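# Swap two tube racks between lab and reception via window

## Task

r1 begins in the laboratory and r2 in the reception; the connecting door is locked but a service window is open. Put the green rack, still holding every one of its tubes, standing on the reception table, and put the grey rack standing on the lab bench. Neither rack nor any tube may touch the floor, and neither robot may fall or be left tilted, or the task fails. At the end both robots must have released the racks and moved away, since anything kept in place only by a robot does not count.

## Robot and tools

Robots: r1 and r2 are identical Hello Robot Stretch 4 units, each about 1.6 m tall, with an omni-wheel base (rim within 0.23 m of the base origin), a lift on a mast, a forward-extending arm, a three-joint wrist and a two-finger gripper. Each carries four cameras: <name>_head_camera, <name>_head_left_camera, <name>_head_right_camera and <name>_wrist_camera (for example r2_wrist_camera). Calibration (intrinsics and base-to-camera transforms) is supplied per camera but may be slightly off in each scene, and arm-mounted camera poses inherit joint reading errors.

Frames: each robot's base frame sits on the floor under its base centre, x forward, y left, z up. hand_pose is reported in that frame: a point between the open fingertips; its printed value may be inaccurate. Odometry is the base frame at scene start; base_odometry counts wheel turns only, so slip appears as travel; heading is positive to the left, range -3.142 to 3.142. Each robot reports in its own frames, so relative positions of the two robots can only be judged from images, lidar_m and wrist_depth_mm.

execute_actions: argument actions is a list holding one action or nothing (empty list just returns state and images); optional cameras lists camera names or "all" (null/omitted = all, [] = none). An action is an object keyed "r1" and/or "r2". Per robot you may give:
- base: exactly one relative offset from where the base last reported itself: translate_m (metres, forward positive, -2 to 2), strafe_m (metres sideways, left positive, -2 to 2) or rotate_rad (radians, counter-clockwise positive, -3.2 to 3.2).
- joints: absolute targets by name: lift_m 0 to 1.2; arm_m 0 to 0.55; wrist_yaw_rad -1.134 to 4.276 (0 forward, positive left, 3.14 stowed back, above 3.4 arm may interfere); wrist_pitch_rad -1.117 to 4.259 (0 level, 1.57 pointing down); wrist_roll_rad -1.117 to 4.259 (positive turns clockwise viewed from behind); gripper_m -0.038 to 0.141 (fingertip gap in metres, negative means fingers pressing together). Out-of-range joint targets are clipped and reported; other bad values or unknown keys reject the whole call.
- pace: "slow", "default", "fast" or "max" (base 0.1/0.3/0.4/0.6 m/s, turning 1/2/3/4 rad/s; slower when the lift is above 0.2 at move start).
- contact_limits: {"arm_m": value} from 0 (gentlest) to 0.75 (firmest), default 0.5.
- or alone end_of_arm: "enable_torque" to revive wrist/gripper motors that shut off.
All motions in one action start together. Anything you omit may keep pushing toward its previous target. Example: {"r1": {"joints": {"lift_m": 0.4, "wrist_yaw_rad": 0}}} unfolds the wrist at start.

wait: seconds 0 to 10; nothing new is commanded, state and images come back. zoom_image: camera name plus region [x0, y0, x1, y1] in pixels of that camera's latest full image, at most 504 by 504. finished_scene: pass the current scene number; irreversible, and the result states success and gives the next task.

Result lines: base_status and joint_status tell how each commanded motion ended: done (base: wheels turned as commanded, even if slipping), off_target, contact_stop_at_<key> (something blocked it; that part goes slack, a slack lift may sink, a slack base may roll), limit_stop_at_<name> (built-in stop), limit_stop_at_tilt (lean above 6 degrees; lift, arm and wheels go slack until upright), limit_stop_at_own_body (self-collision; move away from the body), time_out, torque_fault (wrist motor overloaded and limp until enable_torque). on_its_own covers uncommanded parts; "held at" is a target, not a position. turned_by_wheels vs turned_by_imu differing by more than about 0.1 rad suggests a bump or slip. base_tilt gives forward/right lean in degrees with a fixed bias up to 1.5. motor_effort is percent of maximum, positive toward higher joint values, bracket = peak in last action; noisy and biased. Wheel efforts wheel_0..2 positive means turning right. lidar_m: 12 distances in metres, sector 1 straight ahead then counter-clockwise (4 left, 7 behind, 10 right); "-" means nothing seen or closer than 0.25 m; it sees roughly 0.15 m up to robot height, including the other robot, but misses glass and thin legs. wrist_depth_mm: 7x7 grid of depths 100 to 2000 mm from the top left, "-" invalid.

Gripping: command a gap below the object's width; narrower squeezes harder and pulls the object in. Gripper status and reading do not prove a grasp; a firm grip shows in gripper_m effort. Stuck fingertips on a surface: raise the lift.

Avoid: robots pressing into each other (bases touching then driving further is a hard press and fails the run); travel mismatch of up to 3 cm per metre if carrying together; turning or driving with over 1 kg held at arm_m above 0.2, especially fast; strong pushes or pulls with a high gripper; a level gripper holding over about 2 kg (wrist fault); tilted-up and rolled wrist causing self-stops; racks or tubes dropping to the floor. The simulation keeps running while you think, and loose objects may occasionally get nudged. Finish with grippers open and robots backed away.

Each tool is called as name(argument=value, ...) on one line, values as JSON.

## Session

execute_actions(actions=[])

Scene clock: 0.00 s.
r1.base_odometry: x=+0.000 y=+0.000 heading=+0.000 (m, m, rad; r1's odometry frame)
r1.turned_by_wheels: +0.000 (rad since the last result)
r1.turned_by_imu: +0.000 (rad since the last result)
r1.base_tilt: forward=+0.4 right=-0.3 (deg)
r1.lidar_m: 1.13 1.05 2.92 1.02 0.95 0.97 1.05 1.15 1.10 1.23 1.78 3.27
r1.base_status: not commanded
r1.joint_positions: lift_m=+0.139 arm_m=-0.002 wrist_yaw_rad=+3.052 wrist_pitch_rad=-0.005 wrist_roll_rad=+0.016 gripper_m=+0.057
r1.joint_status: not commanded
r1.motor_effort: lift_m=+20 arm_m=+0 wrist_yaw_rad=+0 wrist_pitch_rad=-5 wrist_roll_rad=-1 gripper_m=+1 wheel_0=+0 wheel_1=-1 wheel_2=+1 (%)
r1.hand_pose: x=-0.1106 y=+0.1129 z=+0.3186 quat_wxyz=(+0.045, +0.003, +0.008, +0.999) (m; r1's base frame)
r1.wrist_depth_mm: - 141 1397 1229 1060 931 854 / - 129 1336 1229 1078 931 878 / 103 140 223 1255 1078 931 878 / 131 144 1397 1255 1098 946 891 / 1182 1430 1499 1255 1078 960 891 / 1078 1098 200 1025 917 946 878 / 788 759 768 111 759 723 759
r2.base_odometry: x=+0.000 y=+0.000 heading=+0.000 (m, m, rad; r2's odometry frame)
r2.turned_by_wheels: +0.000 (rad since the last result)
r2.turned_by_imu: +0.000 (rad since the last result)
r2.base_tilt: forward=+0.5 right=-0.1 (deg)
r2.lidar_m: 2.35 0.91 0.94 1.62 2.45 1.36 1.11 1.12 1.32 1.20 1.11 1.13
r2.base_status: not commanded
r2.joint_positions: lift_m=+0.173 arm_m=+0.001 wrist_yaw_rad=+3.220 wrist_pitch_rad=-0.003 wrist_roll_rad=+0.006 gripper_m=+0.057
r2.joint_status: not commanded
r2.motor_effort: lift_m=+20 arm_m=-1 wrist_yaw_rad=-3 wrist_pitch_rad=-7 wrist_roll_rad=-1 gripper_m=-3 wheel_0=+0 wheel_1=+1 wheel_2=+0 (%)
r2.hand_pose: x=-0.1229 y=+0.0645 z=+0.3522 quat_wxyz=(-0.039, +0.001, +0.003, +0.999) (m; r2's base frame)
r2.wrist_depth_mm: - - 137 1308 1366 1464 1499 / - - 133 1308 1336 1397 1499 / - - 123 189 1336 1397 1464 / - 108 133 256 1336 1397 1464 / 180 232 1229 1255 1308 1366 1464 / 188 1182 1205 1255 211 1366 1430 / 188 878 842 1042 904 904 976
pictures: r1_head_camera, r1_head_left_camera, r1_head_right_camera, r1_wrist_camera, r2_head_camera, r2_head_left_camera, r2_head_right_camera, r2_wrist_camera
Images, in order (width x height): r1_head_camera 420x560, r1_head_left_camera 420x672, r1_head_right_camera 420x672, r1_wrist_camera 616x392, r2_head_camera 420x560, r2_head_left_camera 420x672, r2_head_right_camera 420x672, r2_wrist_camera 616x392.

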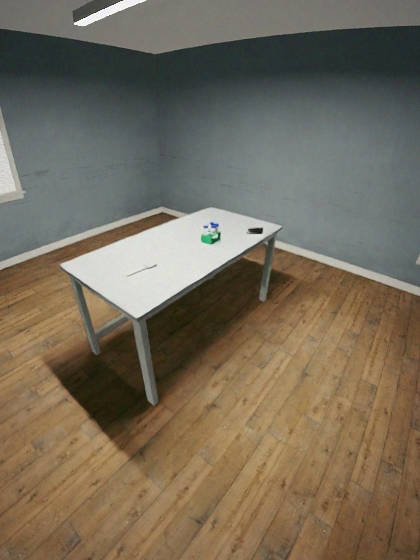

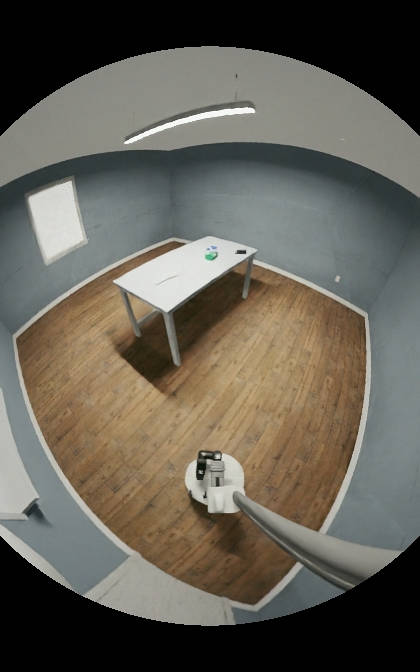

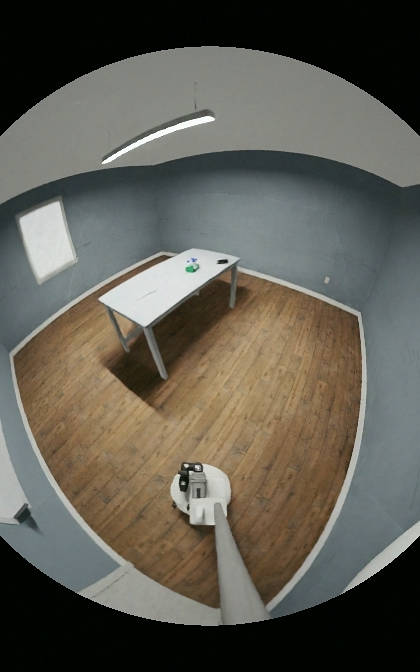

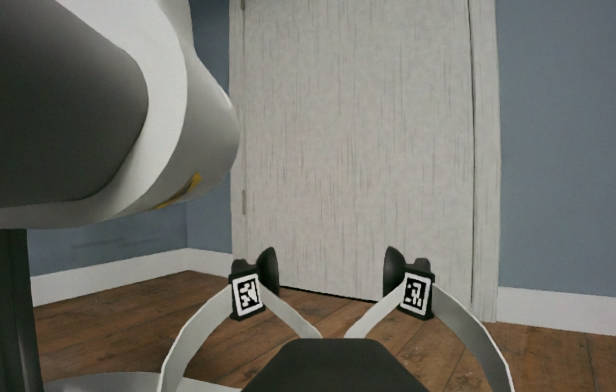

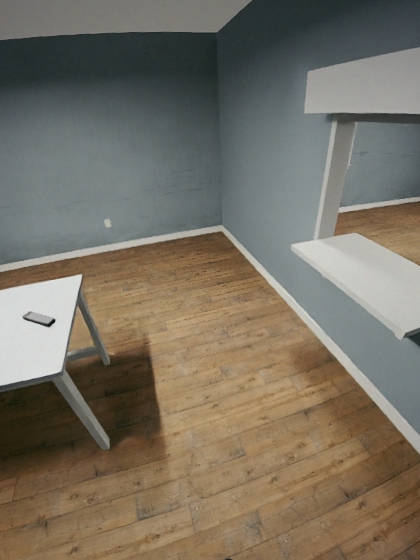

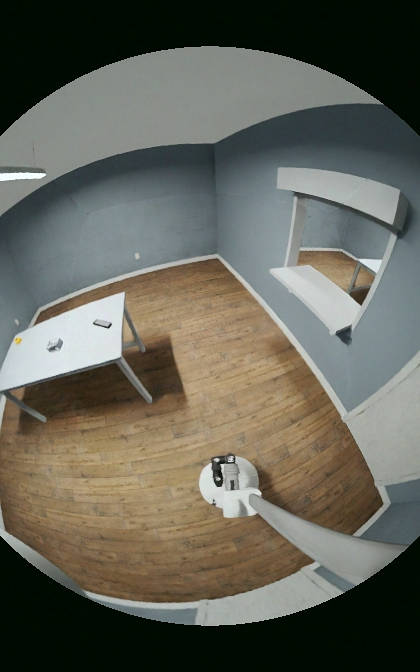

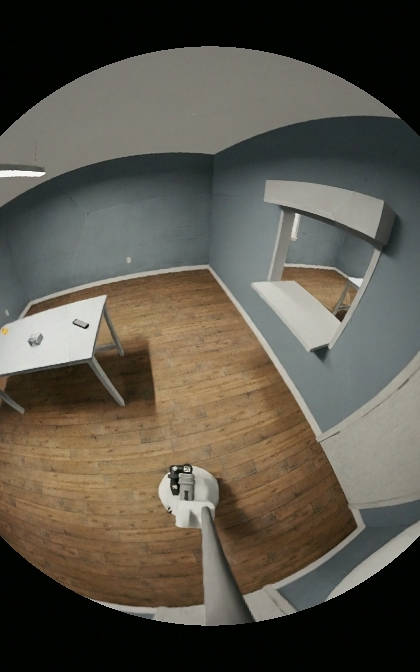

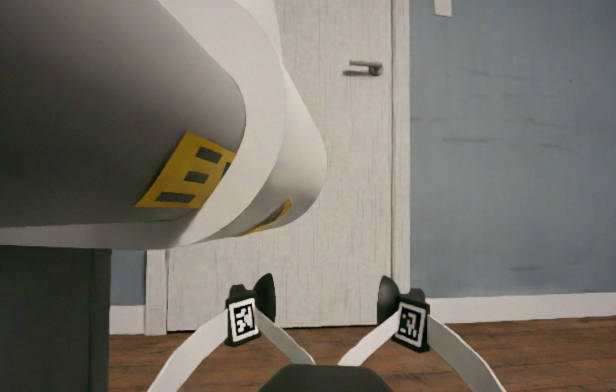

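zoom_image(camera="r1_head_camera", region=[170, 200, 290, 270])

zoom_image(camera="r2_head_left_camera", region=[0, 280, 170, 430])

Region (170, 200, 290, 270) of r1_head_camera's 420x560 image, scaled by 4.200, with more detail than that image has; it fills the top 294 rows of this view, and the rest is white.

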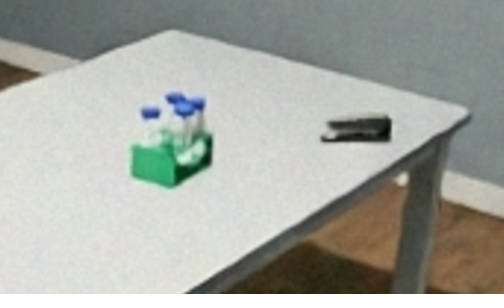

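Region (0, 280, 170, 430) of r2_head_left_camera's 420x672 image, scaled by 2.965, with more detail than that image has; it fills the top 445 rows of this view, and the rest is white.

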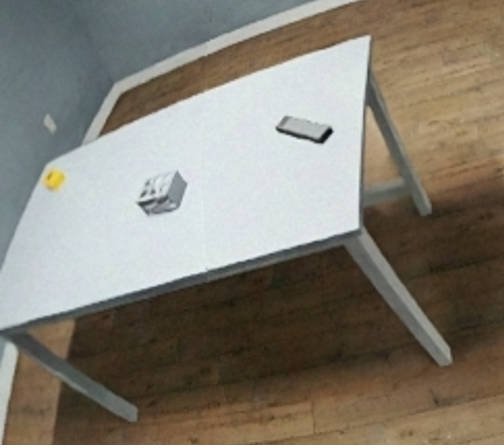

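execute_actions(actions=[{"r1":{"base":{"rotate_rad":0.944},"pace":"fast"},"r2":{"base":{"rotate_rad":0.28},"pace":"fast"}}], cameras=[])

execute_actions(actions=[{"r1":{"base":{"strafe_m":-1.47},"joints":{"lift_m":0.7,"wrist_yaw_rad":0,"wrist_pitch_rad":0,"wrist_roll_rad":0,"gripper_m":0.141},"pace":"max"},"r2":{"base":{"strafe_m":1.08},"joints":{"lift_m":0.7,"wrist_yaw_rad":0,"wrist_pitch_rad":0,"wrist_roll_rad":0,"gripper_m":0.141},"pace":"max"}}])

Scene clock: 2.30 s.
r1.base_odometry: x=+0.000 y=+0.000 heading=+0.944 (m, m, rad; r1's odometry frame)
r1.turned_by_wheels: +0.944 (rad since the last result)
r1.turned_by_imu: +0.968 (rad since the last result)
r1.base_tilt: forward=+0.4 right=-0.3 (deg)
r1.lidar_m: 3.58 1.14 0.99 0.95 1.01 1.18 1.12 1.16 1.60 3.29 1.22 1.07
r1.base_status: done
r1.joint_positions: lift_m=+0.139 arm_m=-0.002 wrist_yaw_rad=+3.052 wrist_pitch_rad=-0.005 wrist_roll_rad=+0.016 gripper_m=+0.057
r1.joint_status: not commanded
r1.motor_effort: lift_m=+20(20) arm_m=-1(1) wrist_yaw_rad=+0(1) wrist_pitch_rad=-5(4) wrist_roll_rad=-1(1) gripper_m=-3(5) wheel_0=-3(10) wheel_1=-2(12) wheel_2=-1(10) (%)
r1.hand_pose: x=-0.1106 y=+0.1129 z=+0.3186 quat_wxyz=(+0.045, +0.003, +0.008, +0.999) (m; r1's base frame)
r1.wrist_depth_mm: - 141 1229 1255 1281 1281 1255 / - 129 1229 1255 1308 1281 1255 / 103 141 223 1281 1281 1308 1281 / 131 145 1255 1281 1308 1336 1281 / 1255 1281 1281 1308 1281 1308 1308 / 1098 1118 201 1025 931 1042 1025 / 778 759 768 111 759 723 759
r2.base_odometry: x=+0.000 y=+0.000 heading=+0.280 (m, m, rad; r2's odometry frame)
r2.turned_by_wheels: +0.280 (rad since the last result)
r2.turned_by_imu: +0.279 (rad since the last result)
r2.base_tilt: forward=+0.5 right=-0.1 (deg)
r2.lidar_m: 3.58 0.92 1.20 3.08 1.66 1.17 1.12 1.16 1.24 1.17 1.11 1.40
r2.base_status: done
r2.joint_positions: lift_m=+0.173 arm_m=+0.001 wrist_yaw_rad=+3.220 wrist_pitch_rad=-0.003 wrist_roll_rad=+0.006 gripper_m=+0.057
r2.joint_status: not commanded
r2.motor_effort: lift_m=+21(20) arm_m=-1(0) wrist_yaw_rad=-3(2) wrist_pitch_rad=-8(7) wrist_roll_rad=+0(1) gripper_m=-3(3) wheel_0=-1(8) wheel_1=+0(9) wheel_2=+0(8) (%)
r2.hand_pose: x=-0.1229 y=+0.0645 z=+0.3522 quat_wxyz=(-0.039, +0.001, +0.003, +0.999) (m; r2's base frame)
r2.wrist_depth_mm: - - 137 1281 1255 1229 1182 / - - 133 1281 1255 1205 1205 / - - 123 189 1255 1229 1160 / - 108 133 256 1229 1182 1182 / 180 231 1308 1255 1255 1182 1160 / 189 1336 1229 1229 211 1182 1160 / 189 878 842 1060 904 917 991
pictures: none
No camera images: the call's "cameras" was empty. Leave "cameras" out to get every camera's image.

Scene clock: 6.07 s.
r1.base_odometry: x=+1.190 y=-0.863 heading=+0.944 (m, m, rad; r1's odometry frame)
r1.turned_by_wheels: +0.000 (rad since the last result)
r1.turned_by_imu: +0.005 (rad since the last result)
r1.base_tilt: forward=+0.4 right=-0.3 (deg)
r1.lidar_m: 0.81 0.87 2.37 2.39 1.64 1.17 1.12 1.19 1.65 1.79 1.87 0.89
r1.base_status: done
r1.joint_positions: lift_m=+0.700 arm_m=-0.002 wrist_yaw_rad=+0.000 wrist_pitch_rad=+0.002 wrist_roll_rad=+0.000 gripper_m=+0.141
r1.joint_status: all done
r1.motor_effort: lift_m=+21(27) arm_m=+0(1) wrist_yaw_rad=+0(6) wrist_pitch_rad=-5(7) wrist_roll_rad=-2(3) gripper_m=+0(1) wheel_0=+1(17) wheel_1=+0(17) wheel_2=+0(1) (%)
r1.hand_pose: x=+0.4574 y=-0.0874 z=+0.8776 quat_wxyz=(+1.000, +0.000, +0.001, +0.000) (m; r1's base frame)
r1.wrist_depth_mm: - - - - - - - / - - - - - - - / - - - - - - - / - - - - - - - / 809 831 842 842 842 707 809 / - 699 647 683 640 627 668 / 1863 1863 - 111 1863 1808 1863
r2.base_odometry: x=-0.299 y=+1.038 heading=+0.280 (m, m, rad; r2's odometry frame)
r2.turned_by_wheels: +0.000 (rad since the last result)
r2.turned_by_imu: -0.001 (rad since the last result)
r2.base_tilt: forward=+0.5 right=+0.2 (deg)
r2.lidar_m: 0.81 0.83 1.16 1.99 1.69 1.20 1.15 1.19 1.61 2.14 2.15 0.84
r2.base_status: done
r2.joint_positions: lift_m=+0.700 arm_m=+0.001 wrist_yaw_rad=+0.000 wrist_pitch_rad=+0.002 wrist_roll_rad=+0.000 gripper_m=+0.141
r2.joint_status: all done
r2.motor_effort: lift_m=+23(29) arm_m=+0(0) wrist_yaw_rad=-7(10) wrist_pitch_rad=-6(8) wrist_roll_rad=-1(2) gripper_m=-1(2) wheel_0=+2(14) wheel_1=-2(16) wheel_2=+1(0) (%)
r2.hand_pose: x=+0.4600 y=-0.0874 z=+0.8773 quat_wxyz=(+1.000, +0.000, +0.001, +0.000) (m; r2's base frame)
r2.wrist_depth_mm: - - - - - - - / - - - - - - - / - - - - - - - / - - - - - - - / - 1281 1336 1098 - - - / 647 609 218 627 621 202 634 / 1921 1863 - 394 1921 615 1921
pictures: r1_head_camera, r1_head_left_camera, r1_head_right_camera, r1_wrist_camera, r2_head_camera, r2_head_left_camera, r2_head_right_camera, r2_wrist_camera
camera_calibration (this result's frames):
r1_wrist_camera: T_world_to_cam=[[0.05231, -0.998588, -0.00922175, -0.0877987], [-0.0571244, 0.00622713, -0.998348, 0.950182], [0.996996, 0.0527503, -0.056718, -0.170964], [0, 0, 0, 1]] pos_world=[0.229322, -0.0845732, 0.938106]
r2_wrist_camera: T_world_to_cam=[[0.0381753, -0.999217, 0.0104209, -0.104145], [0.027877, -0.00935946, -0.999568, 0.925495], [0.998882, 0.0384493, 0.0274979, -0.259099], [0, 0, 0, 1]] pos_world=[0.236985, -0.0854389, 0.933304]
Images, in order (width x height): r1_head_camera 420x560, r1_head_left_camera 420x672, r1_head_right_camera 420x672, r1_wrist_camera 616x392, r2_head_camera 420x560, r2_head_left_camera 420x672, r2_head_right_camera 420x672, r2_wrist_camera 616x392.

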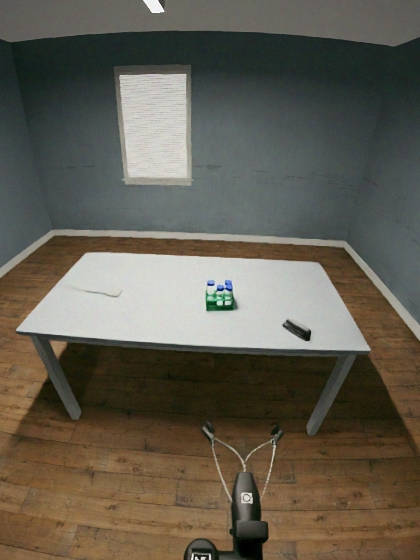

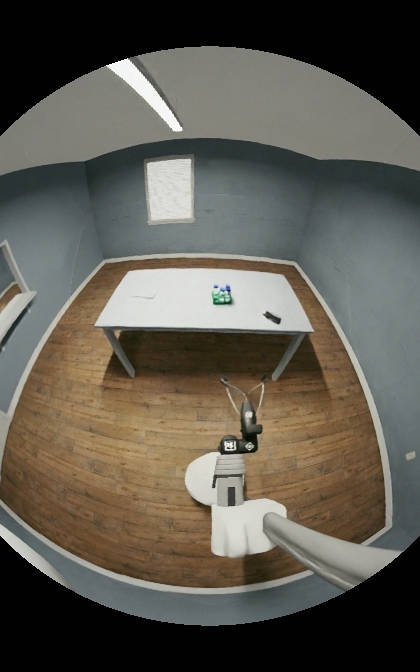

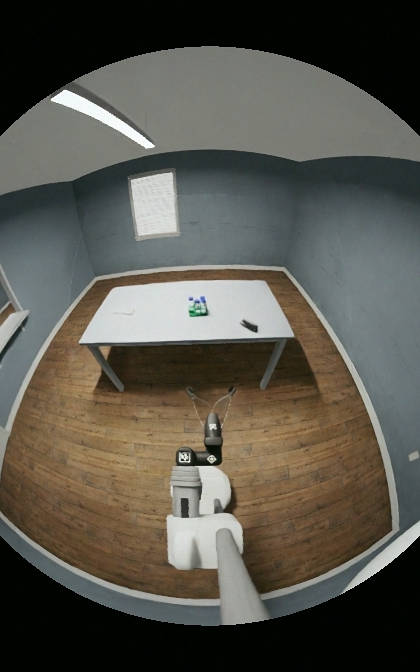

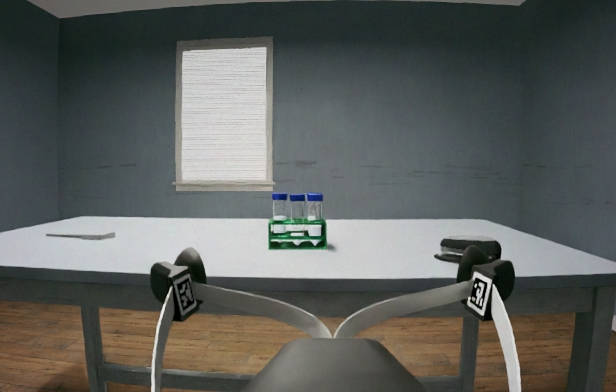

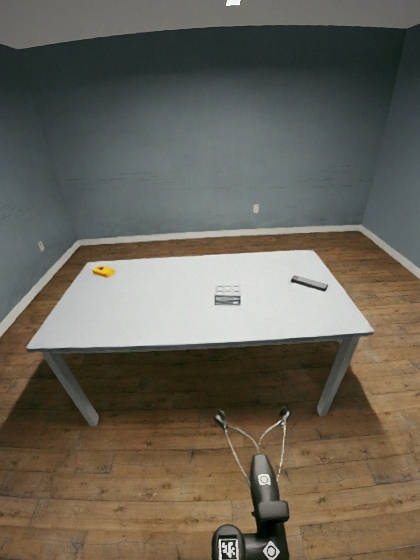

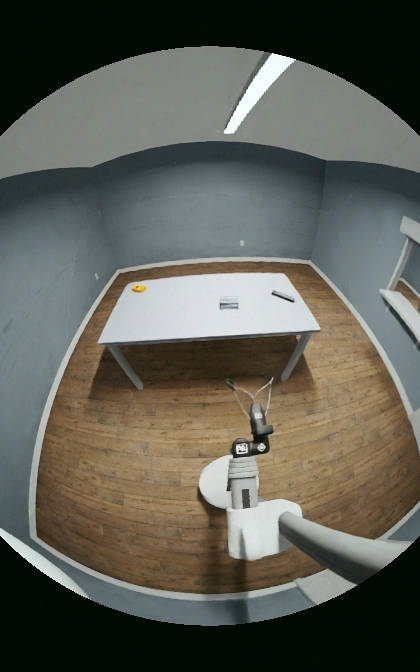

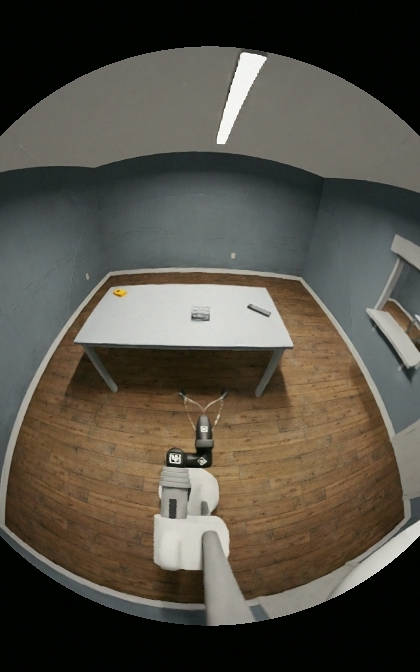

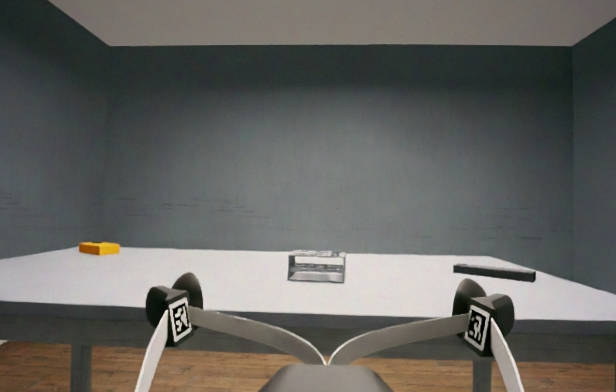

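execute_actions(actions=[{"r1":{"base":{"strafe_m":0.062},"joints":{"lift_m":0.655},"pace":"fast"},"r2":{"base":{"strafe_m":0.055},"joints":{"lift_m":0.655,"wrist_yaw_rad":-0.06},"pace":"fast"}}], cameras=[])

execute_actions(actions=[{"r1":{"base":{"translate_m":0.3},"joints":{"arm_m":0.15},"pace":"fast"},"r2":{"base":{"translate_m":0.3},"joints":{"arm_m":0.15},"pace":"fast"}}], cameras=["r1_head_camera","r1_wrist_camera","r2_head_camera","r2_wrist_camera"])

Scene clock: 7.57 s.
r1.base_odometry: x=+1.140 y=-0.826 heading=+0.944 (m, m, rad; r1's odometry frame)
r1.turned_by_wheels: +0.000 (rad since the last result)
r1.turned_by_imu: +0.000 (rad since the last result)
r1.base_tilt: forward=+0.5 right=-0.2 (deg)
r1.lidar_m: 0.83 0.87 2.27 2.31 1.65 1.17 1.10 1.18 1.60 1.83 1.94 0.88
r1.base_status: done
r1.joint_positions: lift_m=+0.655 arm_m=-0.002 wrist_yaw_rad=+0.000 wrist_pitch_rad=+0.002 wrist_roll_rad=+0.000 gripper_m=+0.141
r1.joint_status: all done
r1.motor_effort: lift_m=+18(21) arm_m=+0(1) wrist_yaw_rad=+0(0) wrist_pitch_rad=-4(6) wrist_roll_rad=-2(2) gripper_m=+0(0) wheel_0=-1(14) wheel_1=+0(14) wheel_2=+1(2) (%)
r1.hand_pose: x=+0.4574 y=-0.0874 z=+0.8327 quat_wxyz=(+1.000, +0.000, +0.001, +0.000) (m; r1's base frame)
r1.wrist_depth_mm: - - - - - - - / - - - - - - - / - - - - - - - / - - - - - - - / 699 699 683 676 668 627 661 / - - 683 - 683 676 - / 1808 1397 1863 111 1756 1708 1808
r2.base_odometry: x=-0.314 y=+1.091 heading=+0.280 (m, m, rad; r2's odometry frame)
r2.turned_by_wheels: +0.000 (rad since the last result)
r2.turned_by_imu: +0.000 (rad since the last result)
r2.base_tilt: forward=+0.6 right=+0.2 (deg)
r2.lidar_m: 0.79 0.83 2.03 1.94 1.68 1.22 1.16 1.20 1.60 2.19 2.21 0.85
r2.base_status: done
r2.joint_positions: lift_m=+0.655 arm_m=+0.001 wrist_yaw_rad=-0.060 wrist_pitch_rad=+0.002 wrist_roll_rad=+0.000 gripper_m=+0.141
r2.joint_status: all done
r2.motor_effort: lift_m=+16(22) arm_m=+0(1) wrist_yaw_rad=-3(8) wrist_pitch_rad=-8(6) wrist_roll_rad=-1(4) gripper_m=+1(2) wheel_0=+0(11) wheel_1=-1(13) wheel_2=+1(2) (%)
r2.hand_pose: x=+0.4543 y=-0.1045 z=+0.8330 quat_wxyz=(+1.000, +0.000, +0.001, -0.030) (m; r2's base frame)
r2.wrist_depth_mm: - - - - - - - / - - - - - - - / - - - - - - - / - - - - - - - / 904 931 976 1008 1060 946 - / 627 627 217 627 597 202 634 / 1863 1863 - 1025 1983 1808 -
pictures: none
No camera images: the call's "cameras" was empty. Leave "cameras" out to get every camera's image.

Scene clock: 9.60 s.
r1.base_odometry: x=+1.316 y=-0.583 heading=+0.944 (m, m, rad; r1's odometry frame)
r1.turned_by_wheels: +0.001 (rad since the last result)
r1.turned_by_imu: +0.001 (rad since the last result)
r1.base_tilt: forward=+0.4 right=-0.3 (deg)
r1.lidar_m: 0.54 0.56 0.80 2.23 2.08 1.47 1.43 1.48 1.92 1.86 0.76 0.57
r1.base_status: done
r1.joint_positions: lift_m=+0.655 arm_m=+0.149 wrist_yaw_rad=+0.000 wrist_pitch_rad=+0.002 wrist_roll_rad=+0.000 gripper_m=+0.141
r1.joint_status: all done
r1.motor_effort: lift_m=+18(18) arm_m=+4(5) wrist_yaw_rad=+0(0) wrist_pitch_rad=-4(5) wrist_roll_rad=-2(1) gripper_m=+3(1) wheel_0=+3(10) wheel_1=+3(10) wheel_2=+2(14) (%)
r1.hand_pose: x=+0.6087 y=-0.0874 z=+0.8327 quat_wxyz=(+1.000, +0.000, +0.001, +0.000) (m; r1's base frame)
r1.wrist_depth_mm: - - - - - - - / - - - - - - - / - - - - - - - / - - - - - - - / 585 603 609 452 480 597 585 / 343 325 306 362 307 297 342 / 253 246 265 111 250 247 -
r2.base_odometry: x=-0.025 y=+1.174 heading=+0.280 (m, m, rad; r2's odometry frame)
r2.turned_by_wheels: +0.000 (rad since the last result)
r2.turned_by_imu: +0.001 (rad since the last result)
r2.base_tilt: forward=+0.6 right=-0.1 (deg)
r2.lidar_m: 0.51 0.54 0.73 1.95 2.01 1.54 1.47 1.51 1.98 2.11 0.75 0.56
r2.base_status: done
r2.joint_positions: lift_m=+0.655 arm_m=+0.149 wrist_yaw_rad=-0.060 wrist_pitch_rad=+0.002 wrist_roll_rad=+0.000 gripper_m=+0.141
r2.joint_status: all done
r2.motor_effort: lift_m=+16(16) arm_m=+5(7) wrist_yaw_rad=-3(5) wrist_pitch_rad=-7(7) wrist_roll_rad=-3(3) gripper_m=-1(2) wheel_0=+1(9) wheel_1=+2(8) wheel_2=+3(13) (%)
r2.hand_pose: x=+0.6028 y=-0.1045 z=+0.8330 quat_wxyz=(+1.000, +0.000, +0.001, -0.030) (m; r2's base frame)
r2.wrist_depth_mm: - - - - - - - / - - - - - - - / - - - - - - - / - - - - - - - / 878 - - - - - - / 418 389 216 384 413 202 462 / 273 262 281 214 270 271 291
pictures: r1_head_camera, r1_wrist_camera, r2_head_camera, r2_wrist_camera
camera_calibration (this result's frames):
r1_wrist_camera: T_world_to_cam=[[0.0524736, -0.99858, -0.00921914, -0.0961825], [-0.0570935, 0.00621685, -0.998349, 0.914059], [0.996989, 0.0529133, -0.0566862, -0.324401], [0, 0, 0, 1]] pos_world=[0.380658, -0.0845633, 0.893275]
r2_wrist_camera: T_world_to_cam=[[-0.0218092, -0.999708, 0.0104239, -0.0901568], [0.0272951, -0.0110179, -0.999567, 0.877183], [0.999389, -0.0215153, 0.0275275, -0.406481], [0, 0, 0, 1]] pos_world=[0.380323, -0.0892112, 0.888932]
Images, in order (width x height): r1_head_camera 420x560, r1_wrist_camera 616x392, r2_head_camera 420x560, r2_wrist_camera 616x392.

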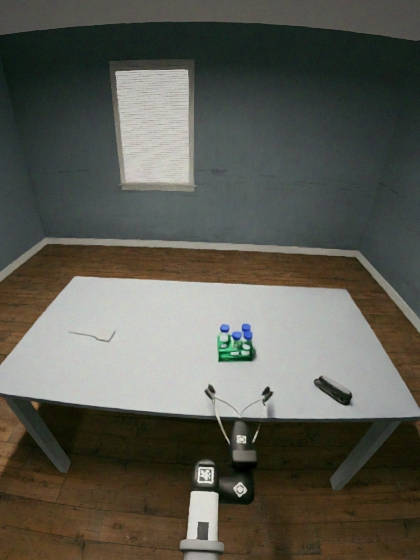

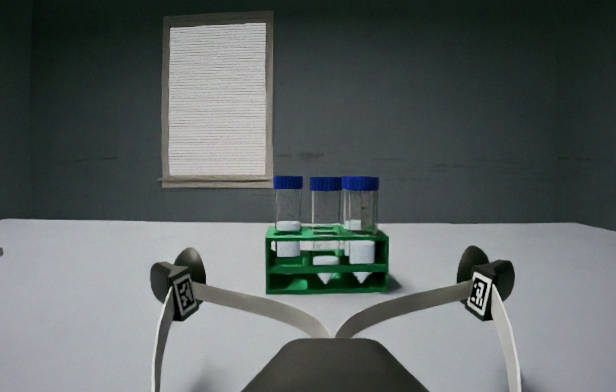

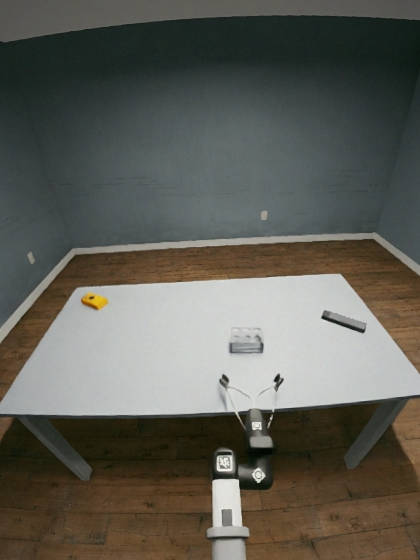

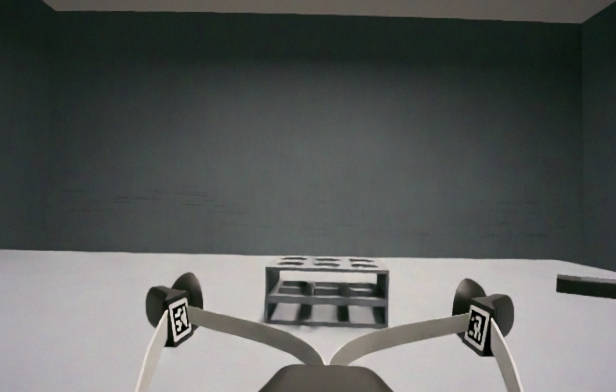

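execute_actions(actions=[{"r1":{"base":{"strafe_m":0.004},"joints":{"arm_m":0.26,"lift_m":0.636}},"r2":{"joints":{"arm_m":0.255,"lift_m":0.63}}}], cameras=["r1_head_camera","r1_wrist_camera","r2_head_camera","r2_wrist_camera"])

Scene clock: 11.20 s.
r1.base_odometry: x=+1.313 y=-0.581 heading=+0.944 (m, m, rad; r1's odometry frame)
r1.turned_by_wheels: +0.000 (rad since the last result)
r1.turned_by_imu: +0.000 (rad since the last result)
r1.base_tilt: forward=+0.4 right=-0.2 (deg)
r1.lidar_m: 0.55 0.57 0.81 2.23 2.03 1.50 1.41 1.50 1.96 1.86 0.77 0.55
r1.base_status: done
r1.joint_positions: lift_m=+0.636 arm_m=+0.259 wrist_yaw_rad=+0.000 wrist_pitch_rad=+0.002 wrist_roll_rad=+0.000 gripper_m=+0.141
r1.joint_status: all done
r1.motor_effort: lift_m=+18(16) arm_m=+5(4) wrist_yaw_rad=+0(1) wrist_pitch_rad=-3(5) wrist_roll_rad=-2(2) gripper_m=+3(4) wheel_0=+3(7) wheel_1=-3(11) wheel_2=+0(3) (%)
r1.hand_pose: x=+0.7186 y=-0.0874 z=+0.8138 quat_wxyz=(+1.000, +0.000, +0.001, +0.000) (m; r1's base frame)
r1.wrist_depth_mm: - - - - - - - / - - - - - - - / - - - - - - - / - - - - - - - / 500 512 459 324 307 508 500 / 291 276 259 289 263 253 290 / 215 209 225 111 213 210 -
r2.base_odometry: x=-0.026 y=+1.174 heading=+0.280 (m, m, rad; r2's odometry frame)
r2.turned_by_wheels: +0.000 (rad since the last result)
r2.turned_by_imu: +0.021 (rad since the last result)
r2.base_tilt: forward=+0.5 right=-0.1 (deg)
r2.lidar_m: 0.54 0.53 0.74 1.92 2.02 1.52 1.45 1.52 2.10 2.13 0.75 0.53
r2.base_status: not commanded
r2.joint_positions: lift_m=+0.631 arm_m=+0.234 wrist_yaw_rad=-0.065 wrist_pitch_rad=-0.003 wrist_roll_rad=+0.001 gripper_m=+0.141
r2.joint_status: arm_m contact_stop (moved +0.085 of +0.106); the others done
r2.on_its_own: arm_m is slack since a contact_stop (your +0.255 is given up)
r2.motor_effort: lift_m=+17(18) arm_m=+0(24) wrist_yaw_rad=+11(45) wrist_pitch_rad=+6(29) wrist_roll_rad=-2(4) gripper_m=+1(0) wheel_0=+2(6) wheel_1=+3(7) wheel_2=-3(11) (%)
r2.hand_pose: x=+0.6875 y=-0.1059 z=+0.8095 quat_wxyz=(+0.999, +0.000, -0.001, -0.032) (m; r2's base frame)
r2.wrist_depth_mm: - - - - - - - / - - - - - - - / - - - - - - - / - - - - - - - / 788 820 - 585 - - - / 355 329 218 317 309 202 397 / 229 220 238 194 229 228 246
pictures: r1_head_camera, r1_wrist_camera, r2_head_camera, r2_wrist_camera
camera_calibration (this result's frames):
r1_wrist_camera: T_world_to_cam=[[0.0523448, -0.998587, -0.00922019, -0.10207], [-0.0571111, 0.00622429, -0.998348, 0.901437], [0.996995, 0.0527849, -0.0567046, -0.435068], [0, 0, 0, 1]] pos_world=[0.490586, -0.0845711, 0.874337]
r2_wrist_camera: T_world_to_cam=[[-0.0267035, -0.999594, 0.00997618, -0.0856958], [0.0319568, -0.0108283, -0.999431, 0.848111], [0.999132, -0.0263695, 0.032233, -0.49461], [0, 0, 0, 1]] pos_world=[0.464789, -0.0895201, 0.864425]
Images, in order (width x height): r1_head_camera 420x560, r1_wrist_camera 616x392, r2_head_camera 420x560, r2_wrist_camera 616x392.

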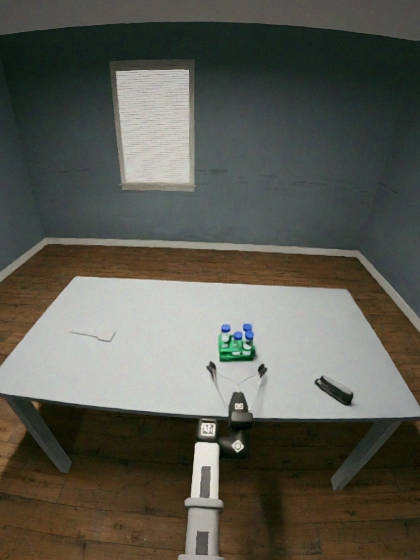

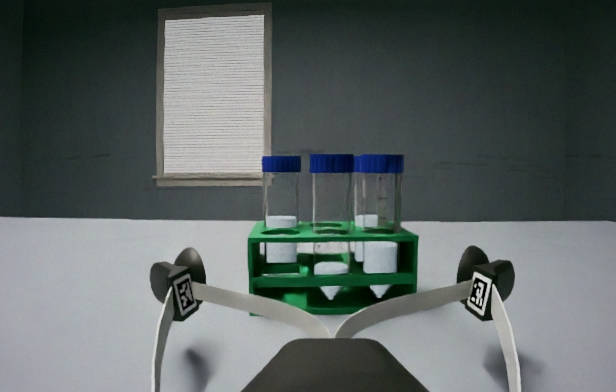

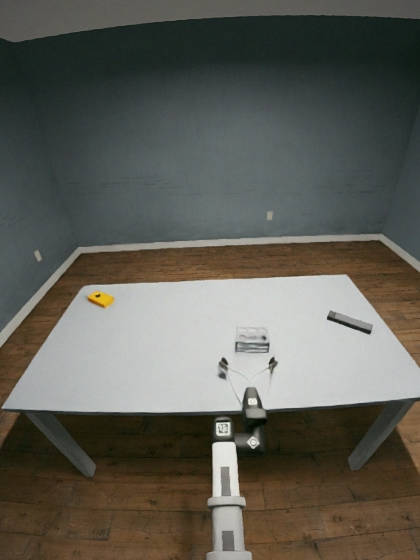

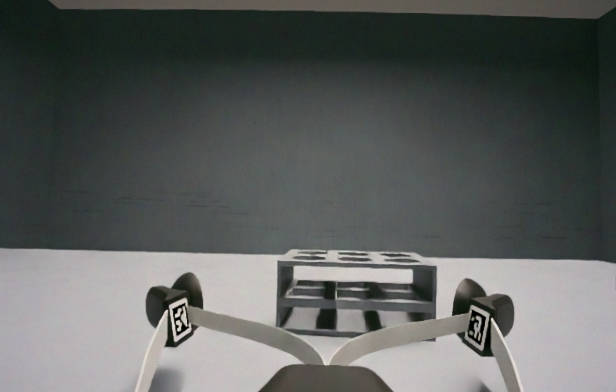

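execute_actions(actions=[{"r1":{"joints":{"lift_m":0.74},"pace":"fast"},"r2":{"joints":{"arm_m":0.22,"lift_m":0.735},"pace":"fast"}}], cameras=[])

execute_actions(actions=[{"r1":{"joints":{"wrist_pitch_rad":0.4,"arm_m":0.28}},"r2":{"base":{"rotate_rad":-0.026},"joints":{"arm_m":0.27,"wrist_pitch_rad":0.4,"wrist_yaw_rad":-0.06}}}], cameras=["r1_head_camera","r1_wrist_camera","r2_head_camera","r2_wrist_camera"])

Scene clock: 12.63 s.
r1.base_odometry: x=+1.313 y=-0.581 heading=+0.944 (m, m, rad; r1's odometry frame)
r1.turned_by_wheels: +0.000 (rad since the last result)
r1.turned_by_imu: +0.000 (rad since the last result)
r1.base_tilt: forward=+0.3 right=-0.3 (deg)
r1.lidar_m: 0.55 0.57 0.83 2.23 2.05 1.51 1.42 1.48 1.94 1.87 0.79 0.57
r1.base_status: not commanded
r1.joint_positions: lift_m=+0.740 arm_m=+0.259 wrist_yaw_rad=+0.000 wrist_pitch_rad=+0.002 wrist_roll_rad=+0.000 gripper_m=+0.141
r1.joint_status: all done
r1.motor_effort: lift_m=+22(26) arm_m=+5(5) wrist_yaw_rad=+0(0) wrist_pitch_rad=-4(4) wrist_roll_rad=-2(2) gripper_m=-1(0) wheel_0=+3(3) wheel_1=-3(3) wheel_2=+0(0) (%)
r1.hand_pose: x=+0.7186 y=-0.0874 z=+0.9174 quat_wxyz=(+1.000, +0.000, +0.001, +0.000) (m; r1's base frame)
r1.wrist_depth_mm: - - - - - - - / - - - - - - - / - - - - - - - / - - - - - - - / - - - - - - - / 569 539 508 342 309 496 564 / 418 410 415 111 389 410 421
r2.base_odometry: x=-0.026 y=+1.174 heading=+0.280 (m, m, rad; r2's odometry frame)
r2.turned_by_wheels: +0.000 (rad since the last result)
r2.turned_by_imu: +0.001 (rad since the last result)
r2.base_tilt: forward=+0.7 right=+0.1 (deg)
r2.lidar_m: 0.51 0.54 0.76 1.92 2.04 1.53 1.45 1.51 2.10 2.14 0.75 0.54
r2.base_status: not commanded
r2.joint_positions: lift_m=+0.735 arm_m=+0.221 wrist_yaw_rad=-0.060 wrist_pitch_rad=+0.002 wrist_roll_rad=+0.000 gripper_m=+0.141
r2.joint_status: all done
r2.motor_effort: lift_m=+25(25) arm_m=-5(6) wrist_yaw_rad=-1(10) wrist_pitch_rad=-7(9) wrist_roll_rad=-1(3) gripper_m=+0(0) wheel_0=+2(2) wheel_1=+3(3) wheel_2=-1(3) (%)
r2.hand_pose: x=+0.6745 y=-0.1046 z=+0.9123 quat_wxyz=(+1.000, +0.000, +0.001, -0.030) (m; r2's base frame)
r2.wrist_depth_mm: - - - - - - - / - - - - - - - / - - - - - - - / - - - - - - - / - - - - - - - / 683 640 218 732 741 202 759 / 449 430 459 248 340 445 477
pictures: none
No camera images: the call's "cameras" was empty. Leave "cameras" out to get every camera's image.

Scene clock: 13.63 s.
r1.base_odometry: x=+1.313 y=-0.581 heading=+0.944 (m, m, rad; r1's odometry frame)
r1.turned_by_wheels: +0.000 (rad since the last result)
r1.turned_by_imu: +0.000 (rad since the last result)
r1.base_tilt: forward=+0.3 right=-0.3 (deg)
r1.lidar_m: 0.53 0.58 0.77 2.23 2.04 1.50 1.43 1.48 1.96 1.86 0.81 0.56
r1.base_status: not commanded
r1.joint_positions: lift_m=+0.740 arm_m=+0.279 wrist_yaw_rad=+0.000 wrist_pitch_rad=+0.402 wrist_roll_rad=+0.000 gripper_m=+0.141
r1.joint_status: all done
r1.motor_effort: lift_m=+22(22) arm_m=+5(4) wrist_yaw_rad=+0(1) wrist_pitch_rad=-2(6) wrist_roll_rad=-2(2) gripper_m=+1(1) wheel_0=+3(3) wheel_1=-3(3) wheel_2=+0(0) (%)
r1.hand_pose: x=+0.7156 y=-0.0874 z=+0.8052 quat_wxyz=(+0.980, +0.000, +0.200, +0.000) (m; r1's base frame)
r1.wrist_depth_mm: - - - - - - - / - - - - - - - / 627 603 585 535 525 569 569 / 424 418 415 314 307 402 399 / 322 322 306 294 304 312 307 / 258 250 242 259 240 235 249 / 221 216 225 111 216 213 -
r2.base_odometry: x=-0.026 y=+1.174 heading=+0.254 (m, m, rad; r2's odometry frame)
r2.turned_by_wheels: -0.026 (rad since the last result)
r2.turned_by_imu: -0.026 (rad since the last result)
r2.base_tilt: forward=+0.6 right=+0.2 (deg)
r2.lidar_m: 0.52 0.54 0.73 1.94 2.02 1.54 1.44 1.52 2.01 2.13 0.73 0.53
r2.base_status: done
r2.joint_positions: lift_m=+0.735 arm_m=+0.269 wrist_yaw_rad=-0.060 wrist_pitch_rad=+0.402 wrist_roll_rad=+0.000 gripper_m=+0.141
r2.joint_status: all done
r2.motor_effort: lift_m=+24(24) arm_m=+5(6) wrist_yaw_rad=-2(4) wrist_pitch_rad=-5(6) wrist_roll_rad=-2(2) gripper_m=+0(0) wheel_0=+0(5) wheel_1=+1(6) wheel_2=+0(5) (%)
r2.hand_pose: x=+0.6998 y=-0.1032 z=+0.8001 quat_wxyz=(+0.979, +0.006, +0.199, -0.029) (m; r2's base frame)
r2.wrist_depth_mm: - - - - - - - / - - - - - - - / - - - 788 788 798 788 / 477 477 480 340 410 477 477 / 342 342 342 315 309 342 342 / 266 256 217 266 267 202 266 / 217 211 218 187 210 210 216
pictures: r1_head_camera, r1_wrist_camera, r2_head_camera, r2_wrist_camera
camera_calibration (this result's frames):
r1_wrist_camera: T_world_to_cam=[[0.0445394, -0.998592, -0.0288143, -0.0806591], [-0.440934, 0.00623122, -0.897518, 1.08622], [0.896434, 0.0526801, -0.440036, -0.0519469], [0, 0, 0, 1]] pos_world=[0.529112, -0.0845775, 0.949722]
r2_wrist_camera: T_world_to_cam=[[-0.0209175, -0.999768, -0.00516825, -0.0745276], [-0.362944, 0.0124102, -0.931728, 1.0629], [0.931576, -0.0176136, -0.36312, -0.142042], [0, 0, 0, 1]] pos_world=[0.516538, -0.090203, 0.938372]
Images, in order (width x height): r1_head_camera 420x560, r1_wrist_camera 616x392, r2_head_camera 420x560, r2_wrist_camera 616x392.

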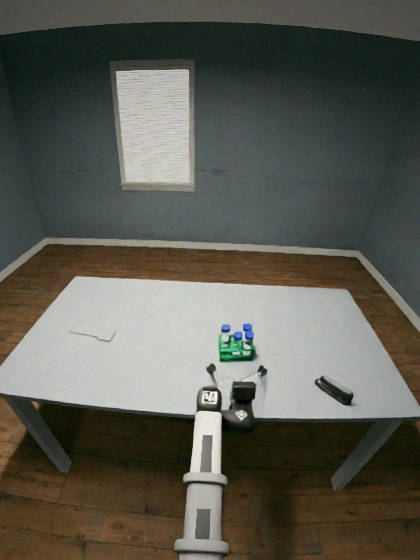

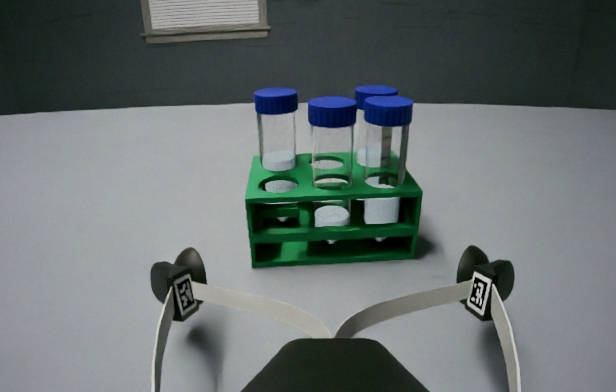

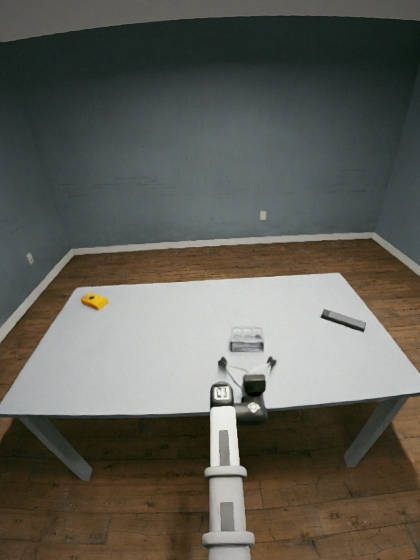

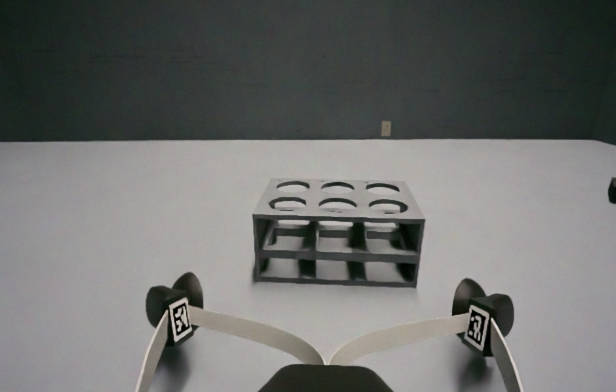

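execute_actions(actions=[{"r1":{"base":{"strafe_m":-0.003},"joints":{"lift_m":0.73,"arm_m":0.35},"contact_limits":{"arm_m":0.2}},"r2":{"base":{"strafe_m":-0.009},"joints":{"arm_m":0.34,"lift_m":0.725},"contact_limits":{"arm_m":0.2}}}], cameras=["r1_head_camera","r1_wrist_camera","r2_head_camera","r2_wrist_camera"])

Scene clock: 15.13 s.
r1.base_odometry: x=+1.315 y=-0.583 heading=+0.944 (m, m, rad; r1's odometry frame)
r1.turned_by_wheels: +0.000 (rad since the last result)
r1.turned_by_imu: +0.001 (rad since the last result)
r1.base_tilt: forward=+0.4 right=-0.2 (deg)
r1.lidar_m: 0.55 0.56 0.80 2.24 2.05 1.50 1.39 1.48 1.95 1.86 0.77 0.55
r1.base_status: done
r1.joint_positions: lift_m=+0.730 arm_m=+0.349 wrist_yaw_rad=+0.000 wrist_pitch_rad=+0.402 wrist_roll_rad=+0.000 gripper_m=+0.141
r1.joint_status: all done
r1.motor_effort: lift_m=+18(23) arm_m=+5(4) wrist_yaw_rad=-1(1) wrist_pitch_rad=-4(4) wrist_roll_rad=-2(1) gripper_m=+1(1) wheel_0=-1(10) wheel_1=+3(9) wheel_2=+0(0) (%)
r1.contact_limits: arm_m 0.2
r1.hand_pose: x=+0.7856 y=-0.0874 z=+0.7955 quat_wxyz=(+0.980, +0.000, +0.200, +0.000) (m; r1's base frame)
r1.wrist_depth_mm: - - - - - - - / - - - - - - - / 591 574 517 469 202 539 539 / 402 394 373 268 252 382 379 / 304 304 250 230 227 294 291 / 244 237 221 229 227 222 236 / 210 205 213 111 204 202 -
r2.base_odometry: x=-0.023 y=+1.165 heading=+0.254 (m, m, rad; r2's odometry frame)
r2.turned_by_wheels: +0.000 (rad since the last result)
r2.turned_by_imu: +0.000 (rad since the last result)
r2.base_tilt: forward=+0.5 right=+0.1 (deg)
r2.lidar_m: 0.51 0.54 0.73 1.94 2.01 1.55 1.45 1.51 1.99 2.12 0.75 0.55
r2.base_status: done
r2.joint_positions: lift_m=+0.725 arm_m=+0.339 wrist_yaw_rad=-0.060 wrist_pitch_rad=+0.402 wrist_roll_rad=+0.000 gripper_m=+0.141
r2.joint_status: all done
r2.motor_effort: lift_m=+15(23) arm_m=+5(6) wrist_yaw_rad=-2(3) wrist_pitch_rad=-5(6) wrist_roll_rad=-2(3) gripper_m=-1(0) wheel_0=+4(8) wheel_1=-2(7) wheel_2=+0(0) (%)
r2.contact_limits: arm_m 0.2
r2.hand_pose: x=+0.7698 y=-0.1032 z=+0.7908 quat_wxyz=(+0.979, +0.006, +0.199, -0.029) (m; r2's base frame)
r2.wrist_depth_mm: - - - - - - - / - - - - - - - / - - - - - - - / 452 452 452 449 449 449 452 / 324 324 291 250 236 324 322 / 252 241 217 224 216 202 252 / 205 199 206 181 199 198 205
pictures: r1_head_camera, r1_wrist_camera, r2_head_camera, r2_wrist_camera
camera_calibration (this result's frames):
r1_wrist_camera: T_world_to_cam=[[0.0446404, -0.998587, -0.0288257, -0.0840966], [-0.441163, 0.00618334, -0.897405, 1.10844], [0.896316, 0.0527774, -0.440264, -0.118663], [0, 0, 0, 1]] pos_world=[0.599117, -0.0845689, 0.940054]
r2_wrist_camera: T_world_to_cam=[[-0.0208724, -0.999769, -0.00517799, -0.0731252], [-0.363178, 0.0124073, -0.931637, 1.07976], [0.931486, -0.017565, -0.363353, -0.210337], [0, 0, 0, 1]] pos_world=[0.586546, -0.0901998, 0.929144]
Images, in order (width x height): r1_head_camera 420x560, r1_wrist_camera 616x392, r2_head_camera 420x560, r2_wrist_camera 616x392.

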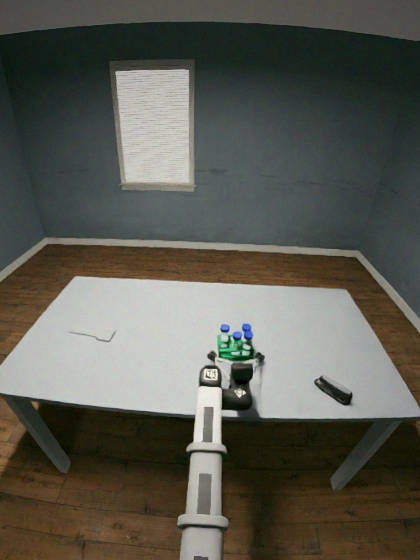

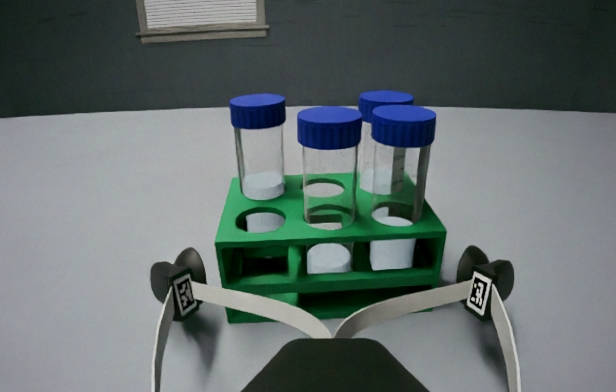

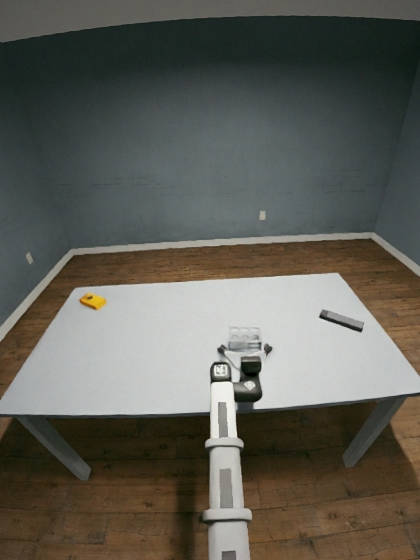

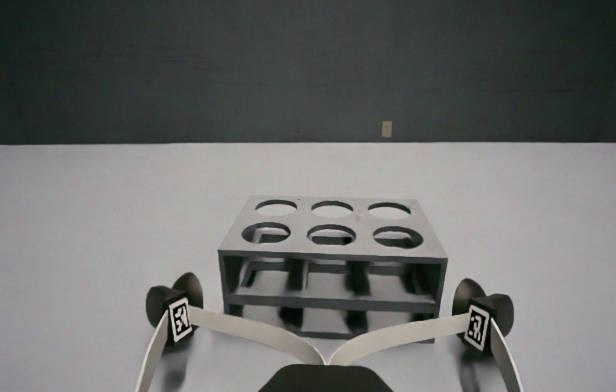

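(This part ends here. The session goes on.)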